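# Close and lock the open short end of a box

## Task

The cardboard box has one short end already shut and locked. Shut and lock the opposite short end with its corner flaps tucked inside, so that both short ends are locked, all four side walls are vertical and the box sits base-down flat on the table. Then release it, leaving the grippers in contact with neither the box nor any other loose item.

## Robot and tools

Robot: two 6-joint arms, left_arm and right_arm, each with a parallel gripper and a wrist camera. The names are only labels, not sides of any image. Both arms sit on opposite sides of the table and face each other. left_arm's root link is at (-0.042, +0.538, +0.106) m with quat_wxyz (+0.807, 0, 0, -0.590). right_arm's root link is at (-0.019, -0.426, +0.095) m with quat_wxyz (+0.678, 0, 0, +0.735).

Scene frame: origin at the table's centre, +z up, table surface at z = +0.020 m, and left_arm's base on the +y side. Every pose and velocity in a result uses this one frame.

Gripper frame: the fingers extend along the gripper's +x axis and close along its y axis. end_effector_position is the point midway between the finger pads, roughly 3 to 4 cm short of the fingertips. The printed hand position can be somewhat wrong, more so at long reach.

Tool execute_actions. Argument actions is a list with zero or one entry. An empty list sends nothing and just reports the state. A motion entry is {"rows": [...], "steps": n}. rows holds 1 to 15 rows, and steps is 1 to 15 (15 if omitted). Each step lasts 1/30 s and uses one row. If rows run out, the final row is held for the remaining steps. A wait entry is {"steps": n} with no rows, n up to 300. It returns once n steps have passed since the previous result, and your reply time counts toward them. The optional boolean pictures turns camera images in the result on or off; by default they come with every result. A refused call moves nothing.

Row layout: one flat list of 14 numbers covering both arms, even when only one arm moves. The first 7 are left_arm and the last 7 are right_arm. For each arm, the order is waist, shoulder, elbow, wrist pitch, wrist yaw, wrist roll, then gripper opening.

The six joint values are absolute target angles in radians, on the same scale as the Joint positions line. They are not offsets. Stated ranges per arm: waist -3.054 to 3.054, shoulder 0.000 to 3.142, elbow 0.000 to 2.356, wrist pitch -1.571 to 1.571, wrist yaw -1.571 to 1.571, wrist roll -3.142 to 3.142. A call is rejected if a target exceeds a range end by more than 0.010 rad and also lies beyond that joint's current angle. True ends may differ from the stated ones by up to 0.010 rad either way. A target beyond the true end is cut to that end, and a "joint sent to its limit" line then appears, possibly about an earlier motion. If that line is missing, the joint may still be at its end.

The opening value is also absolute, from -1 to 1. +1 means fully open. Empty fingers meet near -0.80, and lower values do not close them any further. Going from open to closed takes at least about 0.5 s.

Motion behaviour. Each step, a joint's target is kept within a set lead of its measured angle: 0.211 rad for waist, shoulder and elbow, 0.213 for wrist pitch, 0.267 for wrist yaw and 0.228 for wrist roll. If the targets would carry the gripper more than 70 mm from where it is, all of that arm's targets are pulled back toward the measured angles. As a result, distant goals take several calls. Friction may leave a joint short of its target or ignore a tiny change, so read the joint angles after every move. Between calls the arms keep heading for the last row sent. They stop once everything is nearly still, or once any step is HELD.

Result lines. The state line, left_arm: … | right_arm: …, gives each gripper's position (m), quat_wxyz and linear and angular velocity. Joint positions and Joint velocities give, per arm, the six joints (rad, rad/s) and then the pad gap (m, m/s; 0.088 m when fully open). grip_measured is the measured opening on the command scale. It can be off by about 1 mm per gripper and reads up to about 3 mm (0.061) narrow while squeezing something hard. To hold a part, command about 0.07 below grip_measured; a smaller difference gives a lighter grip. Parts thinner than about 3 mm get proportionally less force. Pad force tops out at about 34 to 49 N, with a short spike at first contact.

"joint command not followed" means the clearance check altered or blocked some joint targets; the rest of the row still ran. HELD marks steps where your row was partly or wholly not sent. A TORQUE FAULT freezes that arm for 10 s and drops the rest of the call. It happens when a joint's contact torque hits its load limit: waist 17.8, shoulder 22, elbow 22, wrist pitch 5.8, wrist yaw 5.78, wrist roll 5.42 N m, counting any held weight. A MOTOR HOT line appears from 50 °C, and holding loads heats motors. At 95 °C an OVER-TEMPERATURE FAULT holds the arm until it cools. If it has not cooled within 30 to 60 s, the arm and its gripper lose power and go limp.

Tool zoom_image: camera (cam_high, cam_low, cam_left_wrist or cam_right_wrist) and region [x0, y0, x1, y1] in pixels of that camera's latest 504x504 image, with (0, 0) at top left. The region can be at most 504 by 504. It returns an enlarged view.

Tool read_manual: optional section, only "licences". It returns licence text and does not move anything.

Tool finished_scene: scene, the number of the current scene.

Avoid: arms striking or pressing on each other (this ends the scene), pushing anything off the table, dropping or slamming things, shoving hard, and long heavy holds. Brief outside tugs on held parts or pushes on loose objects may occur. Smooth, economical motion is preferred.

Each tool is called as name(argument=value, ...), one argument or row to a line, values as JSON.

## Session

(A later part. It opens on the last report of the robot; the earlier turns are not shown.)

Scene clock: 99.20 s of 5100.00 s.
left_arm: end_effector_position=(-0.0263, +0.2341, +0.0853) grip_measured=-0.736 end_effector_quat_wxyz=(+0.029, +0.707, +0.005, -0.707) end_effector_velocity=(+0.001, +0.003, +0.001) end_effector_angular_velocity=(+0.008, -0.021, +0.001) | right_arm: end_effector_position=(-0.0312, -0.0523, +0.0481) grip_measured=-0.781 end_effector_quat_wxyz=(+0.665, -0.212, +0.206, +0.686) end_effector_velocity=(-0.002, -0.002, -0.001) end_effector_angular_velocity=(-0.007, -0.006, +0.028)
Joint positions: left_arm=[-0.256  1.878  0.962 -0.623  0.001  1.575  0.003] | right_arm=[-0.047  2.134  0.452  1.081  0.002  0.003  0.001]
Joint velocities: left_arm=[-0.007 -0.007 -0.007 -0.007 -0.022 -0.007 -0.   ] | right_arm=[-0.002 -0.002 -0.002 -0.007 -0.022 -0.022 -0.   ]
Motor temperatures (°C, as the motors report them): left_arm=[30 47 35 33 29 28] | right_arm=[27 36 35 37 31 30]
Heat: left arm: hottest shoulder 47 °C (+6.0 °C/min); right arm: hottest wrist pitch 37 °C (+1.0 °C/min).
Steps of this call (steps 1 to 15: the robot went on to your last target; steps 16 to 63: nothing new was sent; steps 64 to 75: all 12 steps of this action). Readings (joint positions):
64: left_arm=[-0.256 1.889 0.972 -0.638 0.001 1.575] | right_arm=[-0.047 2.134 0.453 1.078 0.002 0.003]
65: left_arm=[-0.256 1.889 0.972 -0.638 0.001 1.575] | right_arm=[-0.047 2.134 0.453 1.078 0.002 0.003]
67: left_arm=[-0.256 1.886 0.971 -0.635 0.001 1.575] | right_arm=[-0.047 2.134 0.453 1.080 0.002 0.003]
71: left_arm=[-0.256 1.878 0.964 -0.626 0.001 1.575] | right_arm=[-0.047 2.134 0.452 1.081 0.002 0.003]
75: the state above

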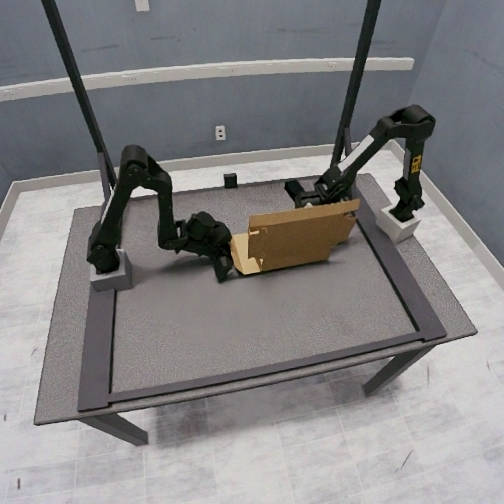

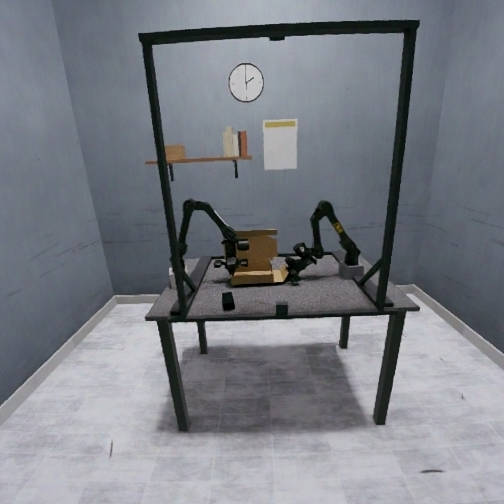

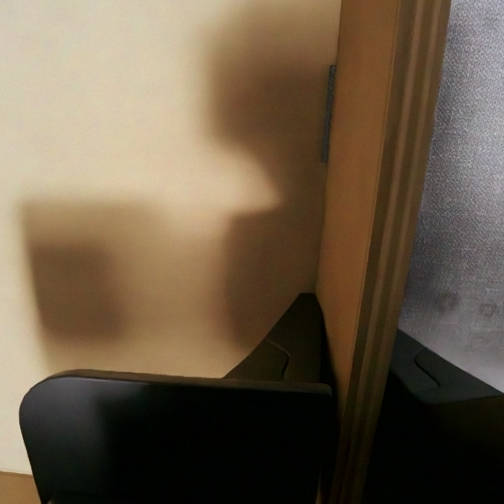

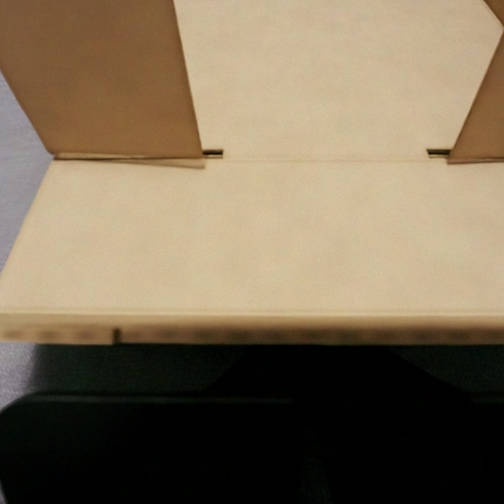

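execute_actions(
  actions=[
    {"rows": [[-0.254,1.87,0.972,-0.615,0,1.571,-0.81,-0.043,2.138,0.455,1.095,0,0,-0.8],[-0.254,1.87,0.972,-0.615,0,1.571,-0.81,-0.043,2.138,0.455,1.11,0,0,-0.8],[-0.254,1.87,0.972,-0.615,0,1.571,-0.81,-0.043,2.138,0.455,1.125,0,0,-0.8],[-0.254,1.87,0.972,-0.615,0,1.571,-0.81,-0.043,2.138,0.455,1.14,0,0,-0.8],[-0.254,1.87,0.972,-0.615,0,1.571,-0.81,-0.043,2.138,0.455,1.155,0,0,-0.8],[-0.254,1.87,0.972,-0.615,0,1.571,-0.81,-0.043,2.138,0.455,1.17,0,0,-0.8],[-0.254,1.87,0.972,-0.615,0,1.571,-0.81,-0.043,2.138,0.455,1.185,0,0,-0.8],[-0.254,1.87,0.972,-0.615,0,1.571,-0.81,-0.043,2.138,0.455,1.2,0,0,-0.8]], "steps": 14},
  ],
)

zoom_image(
  camera="cam_low",
  region=[240, 230, 340, 300],
)

Scene clock: 102.40 s of 5100.00 s.
left_arm: end_effector_position=(-0.0264, +0.2377, +0.0847) grip_measured=-0.736 end_effector_quat_wxyz=(+0.024, +0.707, +0.010, -0.707) end_effector_velocity=(-0.002, +0.000, +0.001) end_effector_angular_velocity=(+0.002, +0.008, +0.005) | right_arm: end_effector_position=(-0.0318, -0.0472, +0.0605) grip_measured=-0.781 end_effector_quat_wxyz=(+0.671, -0.186, +0.181, +0.694) end_effector_velocity=(-0.002, +0.000, +0.003) end_effector_angular_velocity=(+0.022, +0.005, +0.020)
Joint positions: left_arm=[-0.256  1.877  0.959 -0.633  0.001  1.575  0.003] | right_arm=[-0.045  2.14   0.439  1.176  0.002  0.003  0.001]
Joint velocities: left_arm=[-0.002 -0.002  0.002 -0.007  0.007 -0.007  0.   ] | right_arm=[-0.002  0.007 -0.007  0.037 -0.022 -0.007 -0.   ]
Motor temperatures (°C, as the motors report them): left_arm=[30 47 35 34 29 28] | right_arm=[27 36 34 37 31 30]
Heat: left arm: hottest shoulder 47 °C (+5.1 °C/min); right arm: hottest wrist pitch 37 °C (+1.0 °C/min).
Steps of this call (steps 1 to 15: the robot went on to your last target; steps 16 to 82: nothing new was sent; steps 83 to 96: all 14 steps of this action). Readings (joint positions):
83: left_arm=[-0.256 1.877 0.961 -0.622 0.001 1.575] | right_arm=[-0.047 2.134 0.452 1.082 0.002 0.003]
84: left_arm=[-0.256 1.877 0.960 -0.622 0.001 1.575] | right_arm=[-0.047 2.134 0.452 1.086 0.002 0.003]
86: left_arm=[-0.256 1.877 0.960 -0.624 0.001 1.575] | right_arm=[-0.047 2.134 0.450 1.098 0.002 0.003]
90: left_arm=[-0.256 1.877 0.960 -0.632 0.001 1.575] | right_arm=[-0.046 2.136 0.444 1.146 0.002 0.003]
96: the state above

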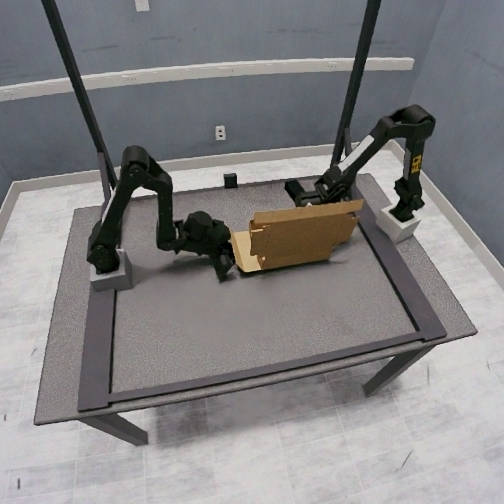

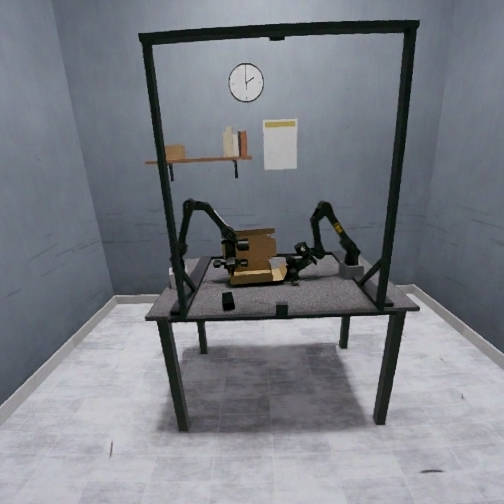

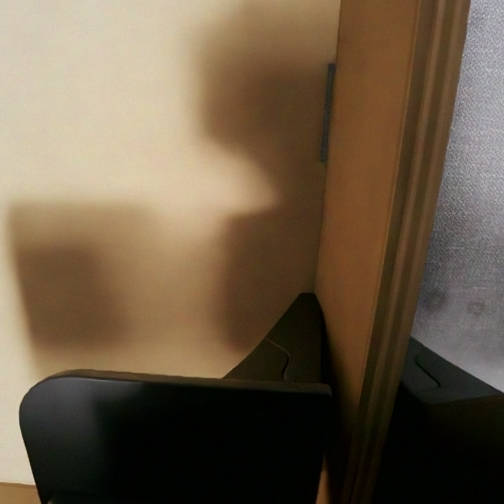

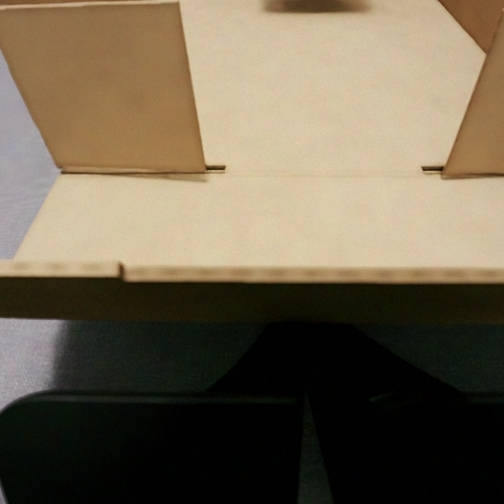

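Region (240, 230, 340, 300) of cam_low's 504x504 image, scaled by 5.040, with more detail than that image has; it fills the top 353 rows of this view, and the rest is white.

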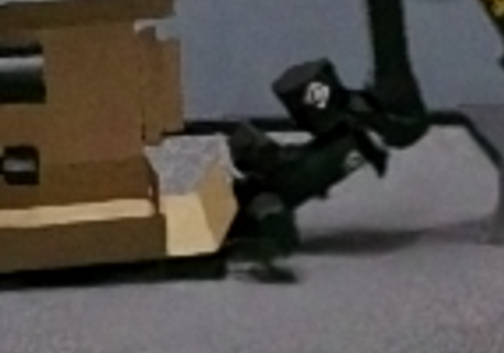

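execute_actions(
  actions=[
    {"rows": [[-0.254,1.885,0.965,-0.62,0,1.571,-0.81,-0.043,2.14,0.44,1.18,0,0,-0.8],[-0.254,1.9,0.96,-0.612,0,1.571,-0.81,-0.043,2.14,0.44,1.18,0,0,-0.8],[-0.254,1.915,0.956,-0.604,0,1.571,-0.81,-0.043,2.14,0.44,1.18,0,0,-0.8],[-0.254,1.93,0.952,-0.596,0,1.571,-0.81,-0.043,2.14,0.44,1.18,0,0,-0.8],[-0.254,1.945,0.95,-0.59,0,1.571,-0.81,-0.043,2.14,0.44,1.18,0,0,-0.8],[-0.254,1.95,0.95,-0.59,0,1.571,-0.81,-0.043,2.14,0.44,1.18,0,0,-0.8],[-0.254,1.95,0.95,-0.59,0,1.571,-0.81,-0.043,2.14,0.44,1.18,0,0,-0.8],[-0.254,1.95,0.95,-0.59,0,1.571,-0.81,-0.043,2.14,0.44,1.18,0,0,-0.8],[-0.254,1.95,0.95,-0.59,0,1.571,-0.81,-0.043,2.14,0.44,1.18,0,0,-0.8],[-0.254,1.95,0.95,-0.59,0,1.571,-0.81,-0.043,2.14,0.44,1.18,0,0,-0.8],[-0.254,1.95,0.95,-0.59,0,1.571,-0.3,-0.043,2.14,0.44,1.18,0,0,-0.8]], "steps": 15},
  ],
)

zoom_image(
  camera="cam_low",
  region=[200, 220, 330, 300],
)

Scene clock: 114.27 s of 5100.00 s.
left_arm: end_effector_position=(-0.0265, +0.2383, +0.0667) grip_measured=-0.391 end_effector_quat_wxyz=(+0.015, +0.706, +0.019, -0.707) end_effector_velocity=(-0.002, +0.007, -0.009) end_effector_angular_velocity=(+0.041, +0.009, +0.020) | right_arm: end_effector_position=(-0.0317, -0.0479, +0.0605) grip_measured=-0.781 end_effector_quat_wxyz=(+0.672, -0.186, +0.181, +0.694) end_effector_velocity=(-0.002, -0.002, -0.005) end_effector_angular_velocity=(-0.022, +0.009, +0.005)
Joint positions: left_arm=[-0.256  1.939  0.955 -0.591  0.001  1.575  0.02 ] | right_arm=[-0.045  2.141  0.436  1.181  0.002  0.003  0.001]
Joint velocities: left_arm=[-0.002  0.032 -0.002 -0.007  0.007 -0.022  0.049] | right_arm=[ 0.002  0.002  0.002 -0.022 -0.007  0.007  0.   ]
Motor temperatures (°C, as the motors report them): left_arm=[30 47 36 35 29 28] | right_arm=[27 37 35 41 31 30]
Heat: left arm: hottest shoulder 47 °C (+3.0 °C/min); right arm: hottest wrist pitch 41 °C (+6.1 °C/min).
Steps of this call (steps 1 to 15: the robot went on to your last target; steps 16 to 90: nothing new was sent; then 8.37 s passed at rest; steps 91 to 105: all 15 steps of this action). Readings (joint positions):
91: left_arm=[-0.256 1.877 0.958 -0.633 0.001 1.575] | right_arm=[-0.045 2.141 0.436 1.179 0.002 0.003]
92: left_arm=[-0.256 1.878 0.958 -0.633 0.001 1.575] | right_arm=[-0.045 2.141 0.435 1.179 0.002 0.003]
94: left_arm=[-0.256 1.889 0.957 -0.623 0.001 1.575] | right_arm=[-0.045 2.141 0.433 1.174 0.002 0.003]
98: left_arm=[-0.256 1.927 0.955 -0.594 0.001 1.575] | right_arm=[-0.045 2.141 0.432 1.171 0.002 0.003]
105: the state above

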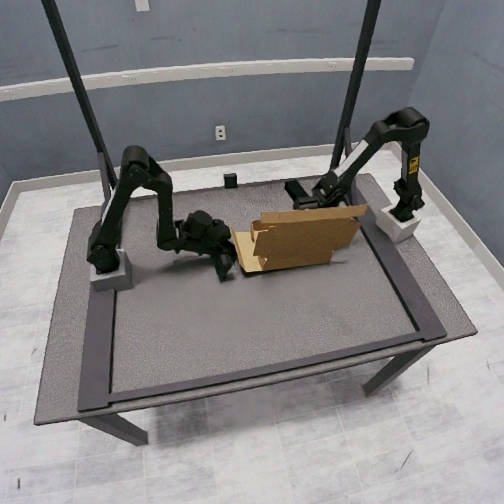

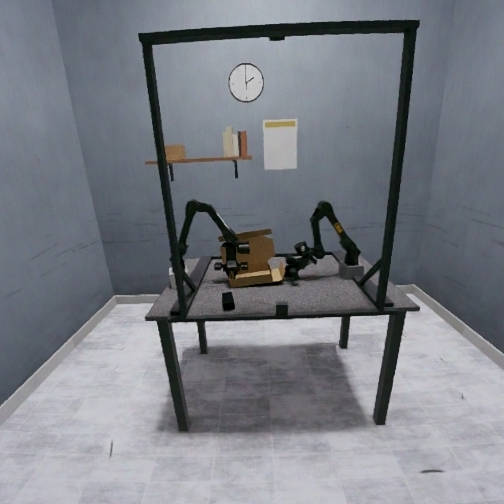

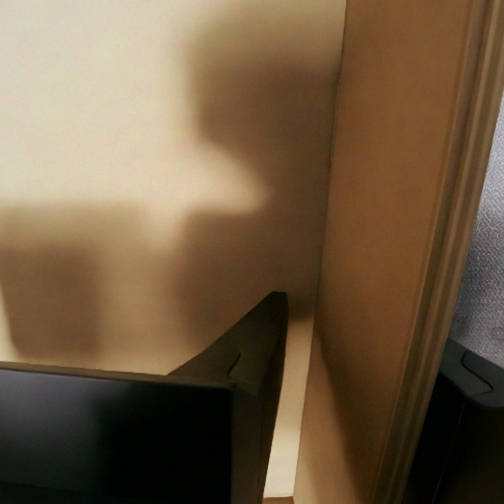

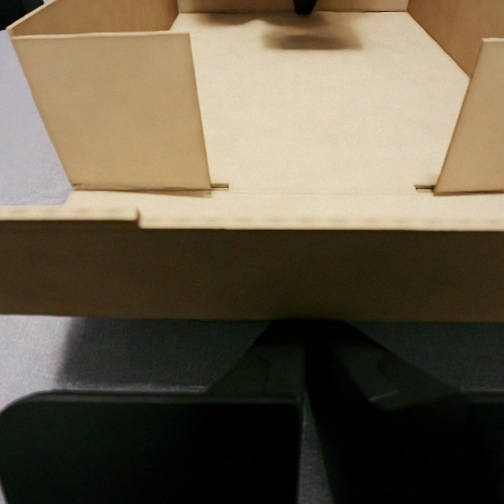

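Region (200, 220, 330, 300) of cam_low's 504x504 image, scaled by 3.877, with more detail than that image has; it fills the top 310 rows of this view, and the rest is white.

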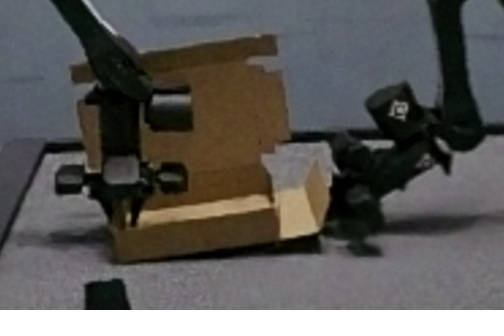

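execute_actions(
  actions=[
    {"rows": [[-0.254,1.91,0.97,-0.635,0,1.571,-0.1,-0.043,2.14,0.44,1.18,0,0,-0.8],[-0.254,1.88,0.99,-0.68,0,1.571,-0.1,-0.043,2.14,0.44,1.18,0,0,-0.8],[-0.254,1.85,1.005,-0.725,0,1.571,-0.1,-0.043,2.14,0.44,1.18,0,0,-0.8],[-0.254,1.82,1.02,-0.765,0,1.571,-0.1,-0.043,2.14,0.44,1.18,0,0,-0.8],[-0.254,1.795,1.031,-0.797,0,1.571,-0.1,-0.043,2.14,0.44,1.18,0,0,-0.8],[-0.254,1.795,1.031,-0.797,0,1.571,-0.1,-0.043,2.14,0.44,1.18,0,0,-0.8],[-0.254,1.795,1.031,-0.797,0,1.571,-0.1,-0.043,2.14,0.44,1.18,0,0,-0.8],[-0.254,1.795,1.031,-0.797,0,1.571,-0.1,-0.043,2.14,0.44,1.18,0,0,-0.8],[-0.26,1.81,1.036,-0.7,0,1.571,-0.8,-0.043,2.14,0.44,1.18,0,0,-0.8],[-0.265,1.83,1.042,-0.6,0,1.571,-0.8,-0.043,2.14,0.44,1.18,0,0,-0.8],[-0.27,1.85,1.048,-0.5,0,1.571,-0.8,-0.043,2.14,0.44,1.18,0,0,-0.8],[-0.275,1.87,1.054,-0.4,0,1.571,-0.8,-0.043,2.14,0.44,1.18,0,0,-0.8],[-0.28,1.89,1.06,-0.3,0,1.571,-0.8,-0.043,2.14,0.44,1.18,0,0,-0.8],[-0.285,1.91,1.065,-0.2,0,1.571,-0.8,-0.043,2.14,0.44,1.18,0,0,-0.8],[-0.29,1.92,1.068,-0.148,0,1.571,-0.8,-0.043,2.14,0.44,1.18,0,0,-0.8]], "steps": 15},
  ],
  pictures=false,
)

Scene clock: 118.23 s of 5100.00 s.
left_arm: end_effector_position=(-0.0290, +0.1620, +0.1156) grip_measured=-0.723 end_effector_quat_wxyz=(+0.121, +0.700, -0.099, -0.697) end_effector_velocity=(-0.046, -0.375, -0.009) end_effector_angular_velocity=(-1.428, -0.045, -0.122) | right_arm: end_effector_position=(-0.0317, -0.0481, +0.0602) grip_measured=-0.781 end_effector_quat_wxyz=(+0.671, -0.186, +0.182, +0.694) end_effector_velocity=(-0.000, -0.001, -0.001) end_effector_angular_velocity=(-0.007, -0.016, +0.015)
Joint positions: left_arm=[-0.273  1.87   1.048 -0.436  0.001  1.574  0.004] | right_arm=[-0.045  2.141  0.436  1.179  0.002  0.003  0.001]
Joint velocities: left_arm=[-0.159  0.481  0.159  1.751 -0.007 -0.037 -0.05 ] | right_arm=[-0.002 -0.002 -0.002 -0.007 -0.007 -0.022  0.   ]
Motor temperatures (°C, as the motors report them): left_arm=[30 46 36 35 29 28] | right_arm=[27 37 35 41 31 30]
Heat: left arm: hottest shoulder 46 °C (+2.1 °C/min); right arm: hottest wrist pitch 41 °C (+6.2 °C/min).
Steps of this call (steps 1 to 15: the robot went on to your last target; steps 16 to 90: nothing new was sent; then 0.47 s passed at rest; steps 91 to 105: all 15 steps of this action). Readings (joint positions):
91: left_arm=[-0.256 1.939 0.955 -0.594 0.001 1.575] | right_arm=[-0.045 2.141 0.436 1.179 0.002 0.003]
92: left_arm=[-0.256 1.934 0.960 -0.612 0.001 1.574] | right_arm=[-0.045 2.141 0.436 1.179 0.002 0.003]
94: left_arm=[-0.256 1.907 0.972 -0.680 0.001 1.574] | right_arm=[-0.045 2.141 0.436 1.179 0.002 0.003]
98: left_arm=[-0.256 1.821 1.015 -0.767 0.001 1.574] | right_arm=[-0.045 2.141 0.436 1.179 0.002 0.003]
105: the state above

execute_actions(
  actions=[
    {"rows": [[-0.29,1.94,1.061,-0.12,0,1.571,-0.8,-0.043,2.14,0.44,1.18,0,0,-0.8],[-0.29,1.96,1.054,-0.093,0,1.571,-0.8,-0.043,2.14,0.44,1.18,0,0,-0.8],[-0.29,1.98,1.047,-0.066,0,1.571,-0.8,-0.043,2.14,0.44,1.18,0,0,-0.8],[-0.29,2.0,1.04,-0.039,0,1.571,-0.8,-0.043,2.14,0.44,1.18,0,0,-0.8],[-0.29,2.02,1.033,-0.012,0,1.571,-0.8,-0.043,2.14,0.44,1.18,0,0,-0.8],[-0.29,2.04,1.025,0.015,0,1.571,-0.8,-0.043,2.14,0.44,1.18,0,0,-0.8],[-0.29,2.063,1.017,0.046,0,1.571,-0.8,-0.043,2.14,0.44,1.18,0,0,-0.8]], "steps": 13},
  ],
)

zoom_image(
  camera="cam_low",
  region=[200, 220, 330, 300],
)

Scene clock: 120.77 s of 5100.00 s.
left_arm: end_effector_position=(-0.0335, +0.0991, +0.0813) grip_measured=-0.784 end_effector_quat_wxyz=(+0.206, +0.680, -0.196, -0.676) end_effector_velocity=(-0.004, -0.023, +0.015) end_effector_angular_velocity=(-0.134, +0.008, -0.005) | right_arm: end_effector_position=(-0.0317, -0.0484, +0.0597) grip_measured=-0.781 end_effector_quat_wxyz=(+0.671, -0.187, +0.182, +0.694) end_effector_velocity=(+0.002, -0.001, -0.001) end_effector_angular_velocity=(-0.007, -0.003, +0.003)
Joint positions: left_arm=[-0.288  2.051  1.021  0.036  0.001  1.574  0.001] | right_arm=[-0.045  2.141  0.436  1.176  0.002  0.003  0.001]
Joint velocities: left_arm=[-0.007 -0.002 -0.007  0.139  0.007 -0.007  0.   ] | right_arm=[-0.007 -0.002 -0.002 -0.007 -0.007 -0.007 -0.   ]
Motor temperatures (°C, as the motors report them): left_arm=[30 46 36 35 29 28] | right_arm=[27 37 35 41 31 30]
Heat: left arm: hottest shoulder 46 °C (+2.0 °C/min); right arm: hottest wrist pitch 41 °C (+6.0 °C/min).
Steps of this call (steps 1 to 30: the robot went on to your last target; steps 31 to 63: nothing new was sent; steps 64 to 76: all 13 steps of this action). Readings (joint positions):
64: left_arm=[-0.288 1.910 1.062 -0.148 0.001 1.574] | right_arm=[-0.045 2.141 0.436 1.179 0.002 0.003]
65: left_arm=[-0.288 1.916 1.062 -0.135 0.001 1.574] | right_arm=[-0.045 2.141 0.436 1.179 0.002 0.003]
67: left_arm=[-0.288 1.940 1.062 -0.092 0.001 1.574] | right_arm=[-0.045 2.141 0.436 1.179 0.002 0.003]
71: left_arm=[-0.288 2.013 1.041 -0.000 0.001 1.574] | right_arm=[-0.045 2.141 0.436 1.179 0.002 0.003]
76: the state above

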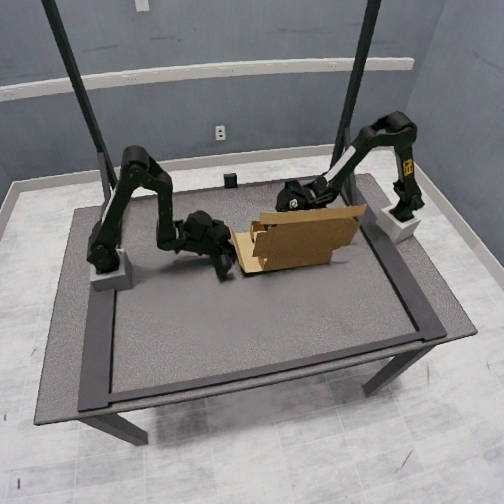

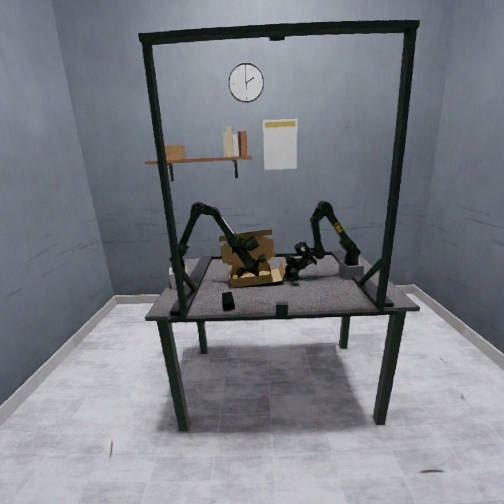

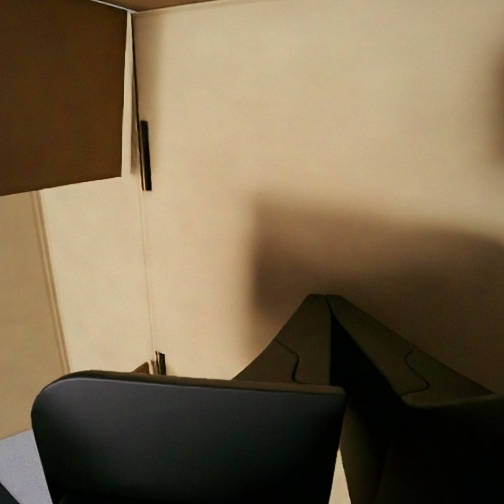

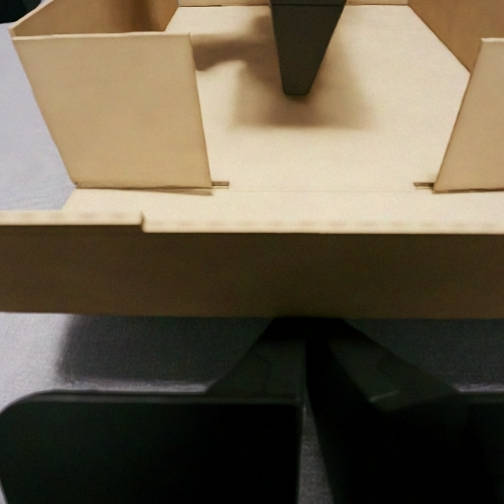

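Region (200, 220, 330, 300) of cam_low's 504x504 image, scaled by 3.877, with more detail than that image has; it fills the top 310 rows of this view, and the rest is white.

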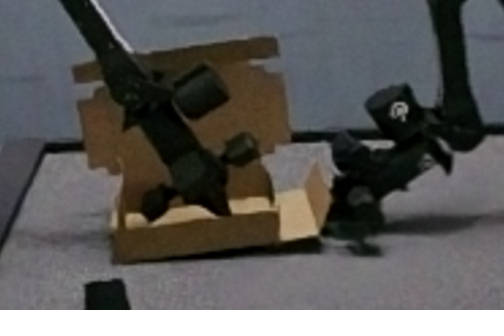

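execute_actions(
  actions=[
    {"rows": [[-0.29,2.068,1.015,0.053,0,1.571,-0.8,-0.043,2.141,0.444,1.178,0,0,-0.8],[-0.29,2.074,1.013,0.061,0,1.571,-0.8,-0.043,2.142,0.448,1.175,0,0,-0.8],[-0.29,2.08,1.011,0.069,0,1.571,-0.8,-0.043,2.143,0.452,1.172,0,0,-0.8],[-0.29,2.086,1.009,0.077,0,1.571,-0.8,-0.043,2.144,0.457,1.169,0,0,-0.8],[-0.29,2.092,1.007,0.085,0,1.571,-0.8,-0.043,2.145,0.462,1.166,0,0,-0.8],[-0.29,2.098,1.005,0.093,0,1.571,-0.8,-0.043,2.146,0.467,1.163,0,0,-0.8],[-0.29,2.104,1.003,0.101,0,1.571,-0.8,-0.043,2.147,0.472,1.16,0,0,-0.8],[-0.29,2.11,1.001,0.109,0,1.571,-0.8,-0.043,2.148,0.478,1.157,0,0,-0.8],[-0.29,2.116,0.999,0.117,0,1.571,-0.8,-0.043,2.15,0.484,1.153,0,0,-0.8],[-0.29,2.122,0.997,0.125,0,1.571,-0.8,-0.043,2.151,0.49,1.149,0,0,-0.8]], "steps": 15},
  ],
)

zoom_image(
  camera="cam_low",
  region=[200, 220, 330, 300],
)

Scene clock: 126.50 s of 5100.00 s.
left_arm: end_effector_position=(-0.0334, +0.0955, +0.0672) grip_measured=-0.784 end_effector_quat_wxyz=(+0.214, +0.678, -0.203, -0.674) end_effector_velocity=(-0.002, +0.009, -0.013) end_effector_angular_velocity=(+0.032, +0.011, -0.001) | right_arm: end_effector_position=(-0.0319, -0.0441, +0.0545) grip_measured=-0.781 end_effector_quat_wxyz=(+0.669, -0.195, +0.190, +0.692) end_effector_velocity=(-0.001, +0.013, +0.007) end_effector_angular_velocity=(+0.032, -0.014, +0.015)
Joint positions: left_arm=[-0.288  2.099  1.007  0.12   0.001  1.574  0.001] | right_arm=[-0.045  2.152  0.463  1.139  0.002  0.003  0.001]
Joint velocities: left_arm=[-0.002  0.017 -0.022  0.007  0.007 -0.007 -0.   ] | right_arm=[-0.002 -0.002  0.037 -0.007 -0.007 -0.022 -0.   ]
Motor temperatures (°C, as the motors report them): left_arm=[30 46 36 35 29 28] | right_arm=[27 37 34 40 31 30]
Heat: left arm: hottest shoulder 46 °C (+1.0 °C/min); right arm: hottest wrist pitch 40 °C (+5.0 °C/min).
Steps of this call (steps 1 to 15: the robot went on to your last target; steps 16 to 90: nothing new was sent; then 2.23 s passed at rest; steps 91 to 105: all 15 steps of this action). Readings (joint positions):
91: left_arm=[-0.288 2.052 1.021 0.044 0.001 1.574] | right_arm=[-0.045 2.141 0.436 1.179 0.002 0.003]
92: left_arm=[-0.288 2.053 1.021 0.047 0.001 1.574] | right_arm=[-0.045 2.141 0.436 1.179 0.002 0.003]
94: left_arm=[-0.288 2.059 1.021 0.059 0.001 1.574] | right_arm=[-0.045 2.141 0.439 1.175 0.002 0.003]
98: left_arm=[-0.288 2.076 1.015 0.087 0.001 1.574] | right_arm=[-0.045 2.143 0.448 1.154 0.002 0.003]
105: the state above

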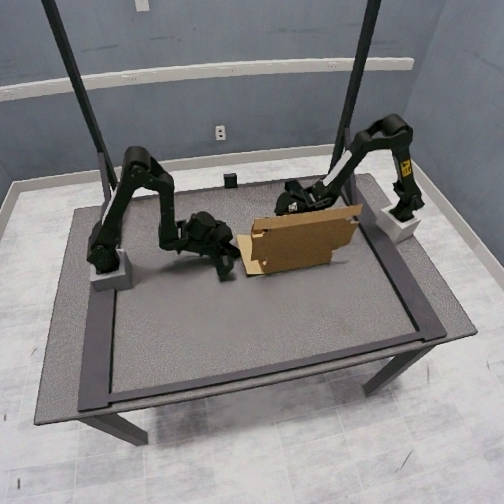

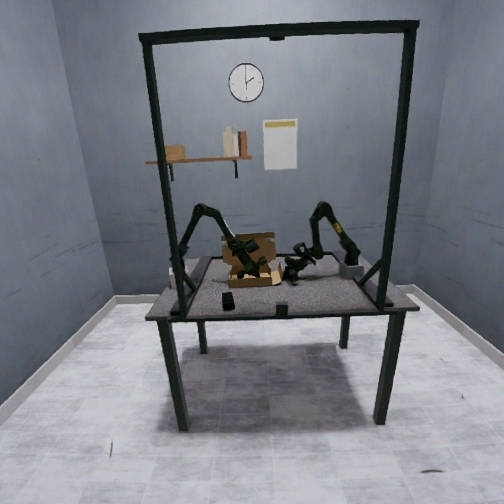

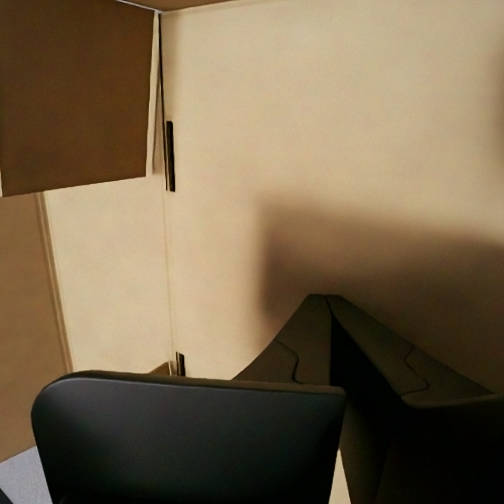

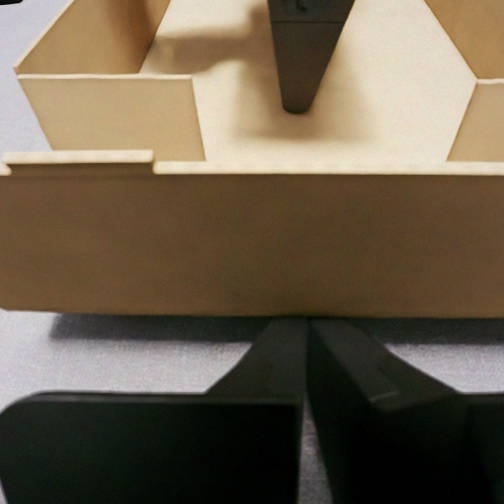

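Region (200, 220, 330, 300) of cam_low's 504x504 image, scaled by 3.877, with more detail than that image has; it fills the top 310 rows of this view, and the rest is white.

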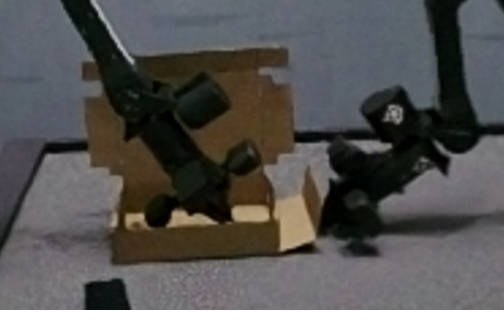

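execute_actions(
  actions=[
    {"rows": [[-0.29,2.126,0.995,0.127,0,1.571,-0.8,-0.043,2.15,0.494,1.148,0,0,-0.8],[-0.29,2.13,0.994,0.129,0,1.571,-0.8,-0.043,2.148,0.498,1.147,0,0,-0.8],[-0.29,2.134,0.992,0.131,0,1.571,-0.8,-0.043,2.146,0.503,1.146,0,0,-0.8],[-0.29,2.136,0.992,0.131,0,1.571,-0.8,-0.043,2.144,0.508,1.145,0,0,-0.8],[-0.29,2.136,0.992,0.131,0,1.571,-0.8,-0.043,2.142,0.513,1.144,0,0,-0.8],[-0.29,2.136,0.992,0.131,0,1.571,-0.8,-0.043,2.14,0.518,1.143,0,0,-0.8],[-0.29,2.136,0.992,0.131,0,1.571,-0.8,-0.043,2.138,0.523,1.142,0,0,-0.8],[-0.29,2.136,0.992,0.131,0,1.571,-0.8,-0.043,2.136,0.528,1.14,0,0,-0.8],[-0.29,2.136,0.992,0.131,0,1.571,-0.8,-0.043,2.134,0.533,1.138,0,0,-0.8]], "steps": 15},
  ],
)

zoom_image(
  camera="cam_low",
  region=[200, 220, 330, 300],
)

Scene clock: 130.63 s of 5100.00 s.
left_arm: end_effector_position=(-0.0334, +0.0971, +0.0627) grip_measured=-0.784 end_effector_quat_wxyz=(+0.212, +0.678, -0.201, -0.674) end_effector_velocity=(+0.000, +0.001, +0.001) end_effector_angular_velocity=(+0.003, -0.022, -0.001) | right_arm: end_effector_position=(-0.0323, -0.0315, +0.0615) grip_measured=-0.781 end_effector_quat_wxyz=(+0.672, -0.184, +0.180, +0.694) end_effector_velocity=(-0.000, -0.001, -0.001) end_effector_angular_velocity=(-0.008, +0.010, +0.000)
Joint positions: left_arm=[-0.288  2.109  1.002  0.13   0.001  1.574  0.001] | right_arm=[-0.045  2.151  0.501  1.129  0.002  0.003  0.001]
Joint velocities: left_arm=[-0.007 -0.007 -0.002 -0.007 -0.022  0.007  0.   ] | right_arm=[-0.002 -0.002 -0.002 -0.007 -0.007  0.007 -0.   ]
Motor temperatures (°C, as the motors report them): left_arm=[30 45 36 36 29 28] | right_arm=[27 37 35 41 31 30]
Heat: left arm: hottest shoulder 45 °C (+0.0 °C/min); right arm: hottest wrist pitch 41 °C (+5.0 °C/min).
Steps of this call (steps 1 to 15: the robot went on to your last target; steps 16 to 90: nothing new was sent; then 0.63 s passed at rest; steps 91 to 105: all 15 steps of this action). Readings (joint positions):
91: left_arm=[-0.288 2.101 1.006 0.122 0.001 1.574] | right_arm=[-0.045 2.152 0.466 1.137 0.002 0.003]
92: left_arm=[-0.288 2.102 1.005 0.123 0.001 1.574] | right_arm=[-0.045 2.152 0.467 1.137 0.002 0.003]
94: left_arm=[-0.288 2.107 1.004 0.127 0.001 1.574] | right_arm=[-0.045 2.152 0.471 1.135 0.002 0.003]
98: left_arm=[-0.288 2.109 1.003 0.130 0.001 1.574] | right_arm=[-0.045 2.152 0.484 1.131 0.002 0.003]
105: the state above

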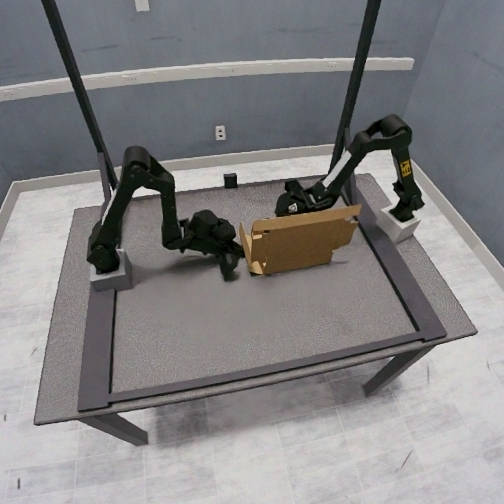

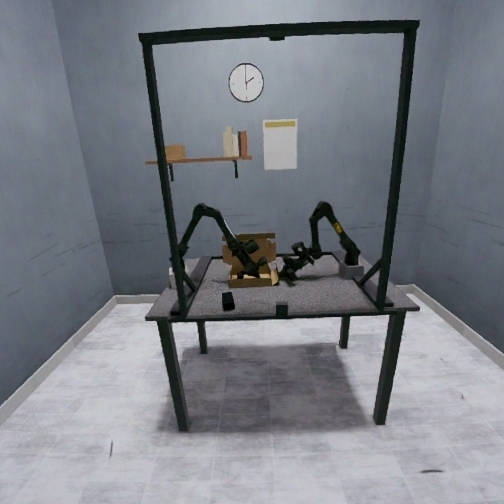

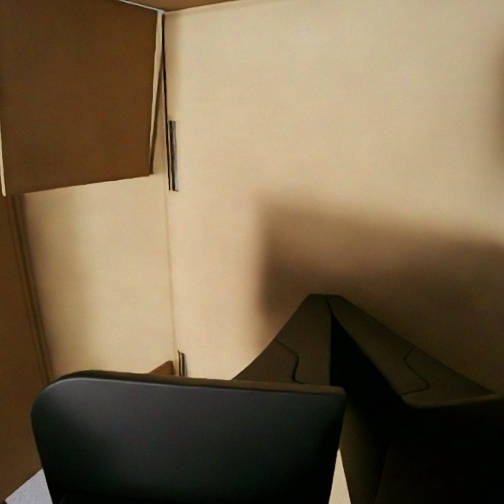

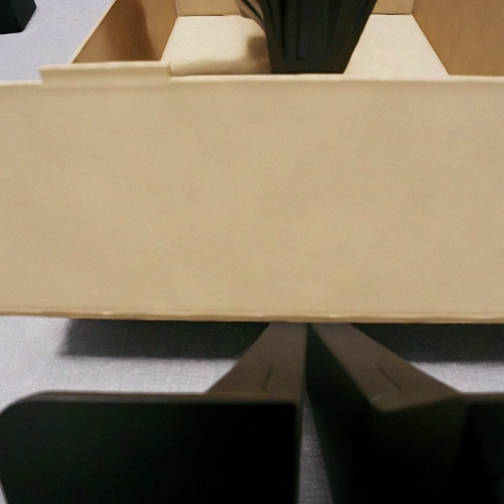

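Region (200, 220, 330, 300) of cam_low's 504x504 image, scaled by 3.877, with more detail than that image has; it fills the top 310 rows of this view, and the rest is white.

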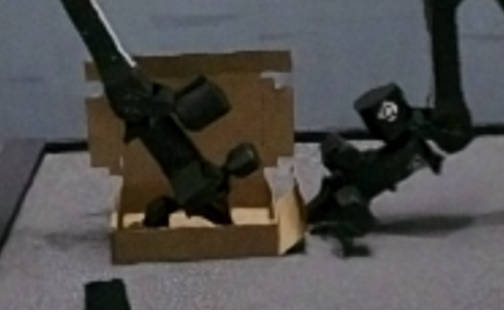

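execute_actions(
  actions=[
    {"rows": [[-0.29,2.136,0.992,0.131,0,1.571,-0.8,-0.043,2.138,0.542,1.132,0,0,-0.8],[-0.29,2.136,0.992,0.131,0,1.571,-0.8,-0.043,2.142,0.551,1.125,0,0,-0.8],[-0.29,2.136,0.992,0.131,0,1.571,-0.8,-0.043,2.146,0.56,1.118,0,0,-0.8],[-0.29,2.136,0.992,0.131,0,1.571,-0.8,-0.043,2.15,0.569,1.111,0,0,-0.8],[-0.29,2.136,0.992,0.131,0,1.571,-0.8,-0.043,2.154,0.578,1.104,0,0,-0.8],[-0.29,2.136,0.992,0.131,0,1.571,-0.8,-0.043,2.158,0.587,1.097,0,0,-0.8],[-0.29,2.136,0.992,0.131,0,1.571,-0.8,-0.043,2.162,0.596,1.09,0,0,-0.8],[-0.29,2.136,0.992,0.131,0,1.571,-0.8,-0.043,2.166,0.605,1.083,0,0,-0.8],[-0.29,2.136,0.992,0.131,0,1.571,-0.8,-0.043,2.17,0.614,1.076,0,0,-0.8]], "steps": 15},
  ],
)

zoom_image(
  camera="cam_low",
  region=[200, 220, 330, 300],
)

Scene clock: 136.73 s of 5100.00 s.
left_arm: end_effector_position=(-0.0334, +0.0977, +0.0622) grip_measured=-0.784 end_effector_quat_wxyz=(+0.211, +0.678, -0.201, -0.675) end_effector_velocity=(-0.002, +0.002, -0.001) end_effector_angular_velocity=(+0.007, +0.010, -0.000) | right_arm: end_effector_position=(-0.0329, -0.0157, +0.0599) grip_measured=-0.781 end_effector_quat_wxyz=(+0.671, -0.188, +0.183, +0.694) end_effector_velocity=(-0.002, +0.002, -0.000) end_effector_angular_velocity=(-0.007, -0.008, +0.028)
Joint positions: left_arm=[-0.288  2.109  1.     0.13   0.001  1.574  0.001] | right_arm=[-0.045  2.167  0.571  1.065  0.002  0.003  0.001]
Joint velocities: left_arm=[-0.002 -0.002 -0.002 -0.007  0.007 -0.007 -0.   ] | right_arm=[-0.002 -0.002  0.012 -0.022 -0.022 -0.022 -0.   ]
Motor temperatures (°C, as the motors report them): left_arm=[30 44 35 36 29 28] | right_arm=[27 38 35 41 31 30]
Heat: left arm: hottest shoulder 44 °C (-1.0 °C/min); right arm: hottest wrist pitch 41 °C (+5.0 °C/min).
Steps of this call (steps 1 to 15: the robot went on to your last target; steps 16 to 90: nothing new was sent; then 2.60 s passed at rest; steps 91 to 105: all 15 steps of this action). Readings (joint positions):
91: left_arm=[-0.288 2.109 1.002 0.130 0.001 1.574] | right_arm=[-0.045 2.151 0.502 1.129 0.002 0.003]
92: left_arm=[-0.288 2.109 1.002 0.130 0.001 1.574] | right_arm=[-0.045 2.151 0.504 1.128 0.002 0.003]
94: left_arm=[-0.288 2.109 1.001 0.130 0.001 1.574] | right_arm=[-0.045 2.151 0.511 1.120 0.002 0.003]
98: left_arm=[-0.288 2.109 1.001 0.130 0.001 1.574] | right_arm=[-0.045 2.155 0.547 1.087 0.002 0.003]
105: the state above

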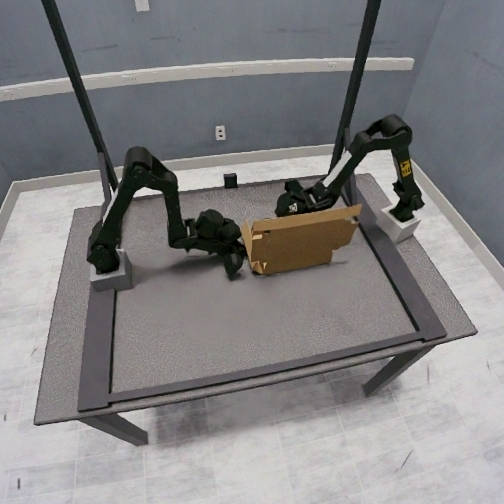

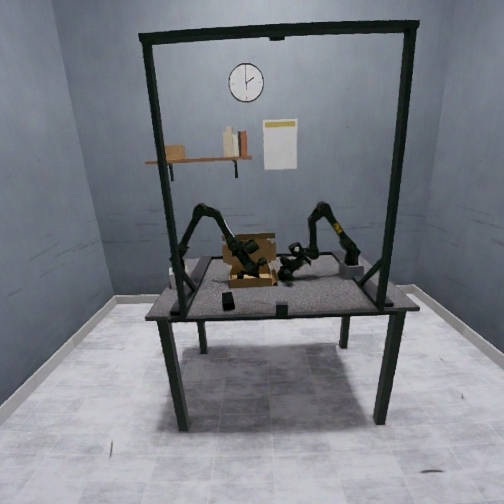

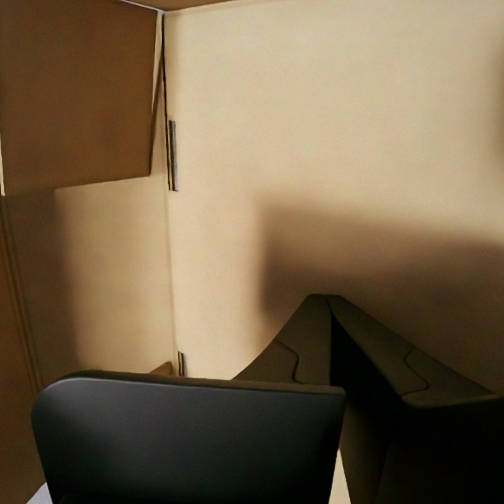

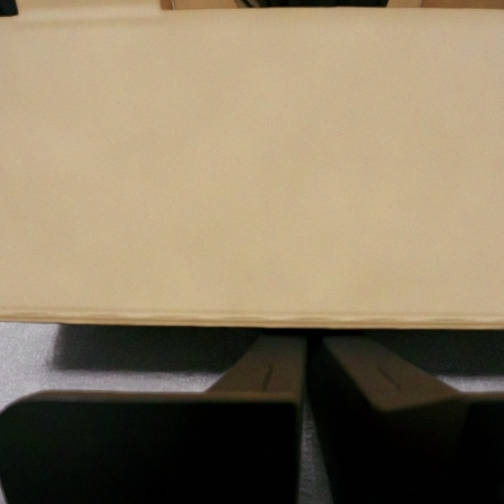

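Region (200, 220, 330, 300) of cam_low's 504x504 image, scaled by 3.877, with more detail than that image has; it fills the top 310 rows of this view, and the rest is white.

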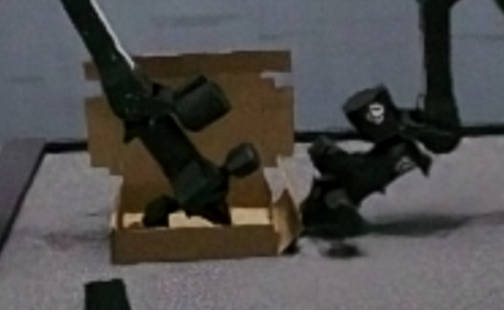

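zoom_image(
  camera="cam_high",
  region=[200, 190, 320, 290],
)

Region (200, 190, 320, 290) of cam_high's 504x504 image, scaled by 4.200, with more detail than that image has.

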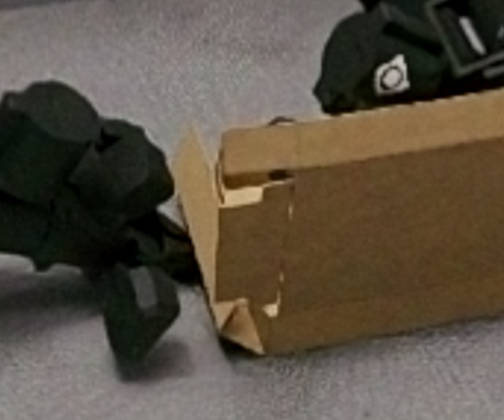

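execute_actions(
  actions=[
    {"rows": [[-0.29,2.13,0.995,0.131,0,1.571,-0.8,-0.043,2.16,0.54,1.1,0,0,-0.8],[-0.29,2.13,0.995,0.131,0,1.571,-0.8,-0.043,2.15,0.49,1.145,0,0,-0.8],[-0.29,2.13,0.995,0.131,0,1.571,-0.8,-0.043,2.14,0.44,1.19,0,0,-0.8],[-0.29,2.13,0.995,0.131,0,1.571,-0.8,-0.043,2.13,0.39,1.235,0,0,-0.8],[-0.29,2.13,0.995,0.131,0,1.571,-0.8,-0.043,2.123,0.35,1.273,0,0,-0.8],[-0.29,2.13,0.995,0.131,0,1.571,-0.8,-0.043,2.123,0.35,1.273,0,0,-0.8],[-0.29,2.13,0.995,0.131,0,1.571,-0.8,-0.043,2.123,0.35,1.273,0,0,-0.8],[-0.29,2.13,0.995,0.131,0,1.571,-0.8,-0.06,2.07,0.33,1.28,0,0,-0.8],[-0.29,2.13,0.995,0.131,0,1.571,-0.8,-0.08,2.02,0.31,1.285,0,0,-0.8],[-0.29,2.13,0.995,0.131,0,1.571,-0.8,-0.1,1.97,0.295,1.29,0,0,-0.8],[-0.29,2.13,0.995,0.131,0,1.571,-0.8,-0.12,1.92,0.28,1.295,0,0,-0.8],[-0.29,2.13,0.995,0.131,0,1.571,-0.8,-0.136,1.862,0.261,1.301,0,0,-0.8]], "steps": 15},
  ],
  pictures=false,
)

execute_actions(
  actions=[
    {"steps": 10},
  ],
)

Scene clock: 150.60 s of 5100.00 s.
left_arm: end_effector_position=(-0.0334, +0.0961, +0.0633) grip_measured=-0.784 end_effector_quat_wxyz=(+0.214, +0.677, -0.203, -0.674) end_effector_velocity=(-0.000, +0.004, -0.002) end_effector_angular_velocity=(+0.012, -0.002, +0.008) | right_arm: end_effector_position=(-0.0023, -0.0641, +0.1351) grip_measured=-0.781 end_effector_quat_wxyz=(+0.715, -0.105, +0.112, +0.683) end_effector_velocity=(+0.060, +0.029, +0.214) end_effector_angular_velocity=(+0.637, -0.024, -0.141)
Joint positions: left_arm=[-0.288  2.109  1.001  0.137  0.001  1.574  0.001] | right_arm=[-0.125  1.895  0.283  1.305  0.001  0.003  0.001]
Joint velocities: left_arm=[-0.002 -0.002 -0.007 -0.007 -0.007 -0.007  0.   ] | right_arm=[-0.178 -0.623 -0.037  0.051 -0.037 -0.007  0.   ]
Motor temperatures (°C, as the motors report them): left_arm=[30 43 35 36 29 28] | right_arm=[27 39 37 43 31 30]
Heat: left arm: hottest shoulder 43 °C (-3.0 °C/min); right arm: hottest wrist pitch 43 °C (+6.1 °C/min).
Steps of this call (steps 1 to 15: the robot went on to your last target; steps 16 to 90: nothing new was sent; then 10.37 s passed at rest; steps 91 to 105: all 15 steps of this action). Readings (joint positions):
91: left_arm=[-0.288 2.109 1.000 0.130 0.001 1.574] | right_arm=[-0.045 2.167 0.569 1.064 0.002 0.003]
92: left_arm=[-0.288 2.109 1.000 0.132 0.001 1.574] | right_arm=[-0.045 2.167 0.557 1.078 0.002 0.003]
94: left_arm=[-0.288 2.109 1.001 0.137 0.001 1.574] | right_arm=[-0.045 2.162 0.502 1.149 0.002 0.003]
98: left_arm=[-0.288 2.109 1.001 0.137 0.001 1.574] | right_arm=[-0.046 2.134 0.379 1.240 0.002 0.003]
105: the state above

Scene clock: 150.93 s of 5100.00 s.
left_arm: end_effector_position=(-0.0334, +0.0961, +0.0633) grip_measured=-0.784 end_effector_quat_wxyz=(+0.214, +0.677, -0.203, -0.674) end_effector_velocity=(+0.002, -0.003, +0.003) end_effector_angular_velocity=(-0.022, -0.002, +0.013) | right_arm: end_effector_position=(-0.0001, -0.0678, +0.1379) grip_measured=-0.781 end_effector_quat_wxyz=(+0.717, -0.104, +0.111, +0.680) end_effector_velocity=(+0.004, -0.002, -0.004) end_effector_angular_velocity=(-0.022, -0.008, -0.012)
Joint positions: left_arm=[-0.288  2.109  1.001  0.137  0.001  1.574  0.001] | right_arm=[-0.132  1.873  0.268  1.3    0.001  0.003  0.001]
Joint velocities: left_arm=[ 0.002 -0.002 -0.002  0.022 -0.007 -0.007 -0.   ] | right_arm=[-0.007 -0.002 -0.002 -0.022  0.007 -0.007 -0.   ]
Motor temperatures (°C, as the motors report them): left_arm=[30 43 35 36 29 28] | right_arm=[27 39 37 43 31 30]
Heat: left arm: hottest shoulder 43 °C (-3.0 °C/min); right arm: hottest wrist pitch 43 °C (+6.0 °C/min).
Steps of this call (steps 1 to 10: the robot went on to your last target). Readings (joint positions):
1: left_arm=[-0.288 2.109 1.001 0.137 0.001 1.574] | right_arm=[-0.130 1.880 0.282 1.305 0.001 0.003]
2: left_arm=[-0.288 2.109 1.001 0.137 0.001 1.574] | right_arm=[-0.131 1.874 0.280 1.305 0.001 0.003]
4: left_arm=[-0.288 2.109 1.001 0.137 0.001 1.574] | right_arm=[-0.132 1.873 0.273 1.301 0.001 0.003]
8: left_arm=[-0.288 2.109 1.001 0.137 0.001 1.574] | right_arm=[-0.132 1.873 0.268 1.300 0.001 0.003]
10: the state above

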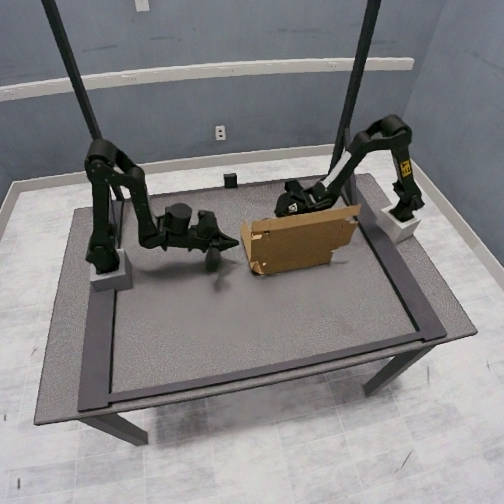

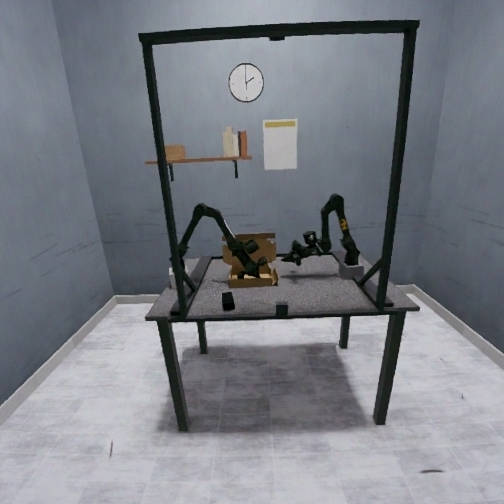

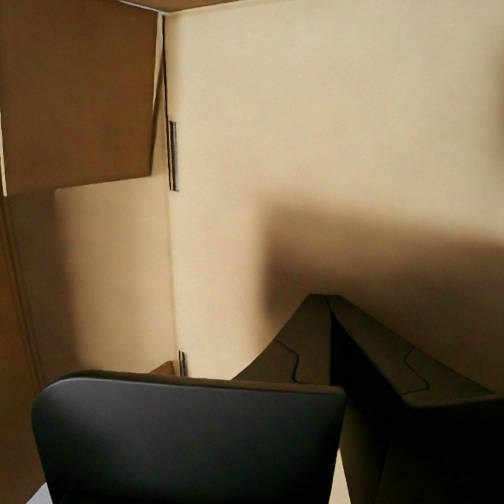

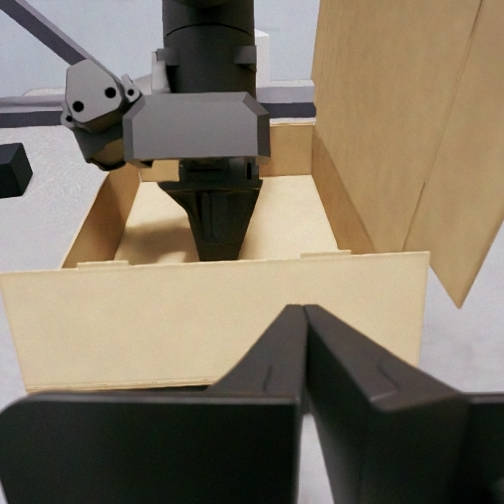

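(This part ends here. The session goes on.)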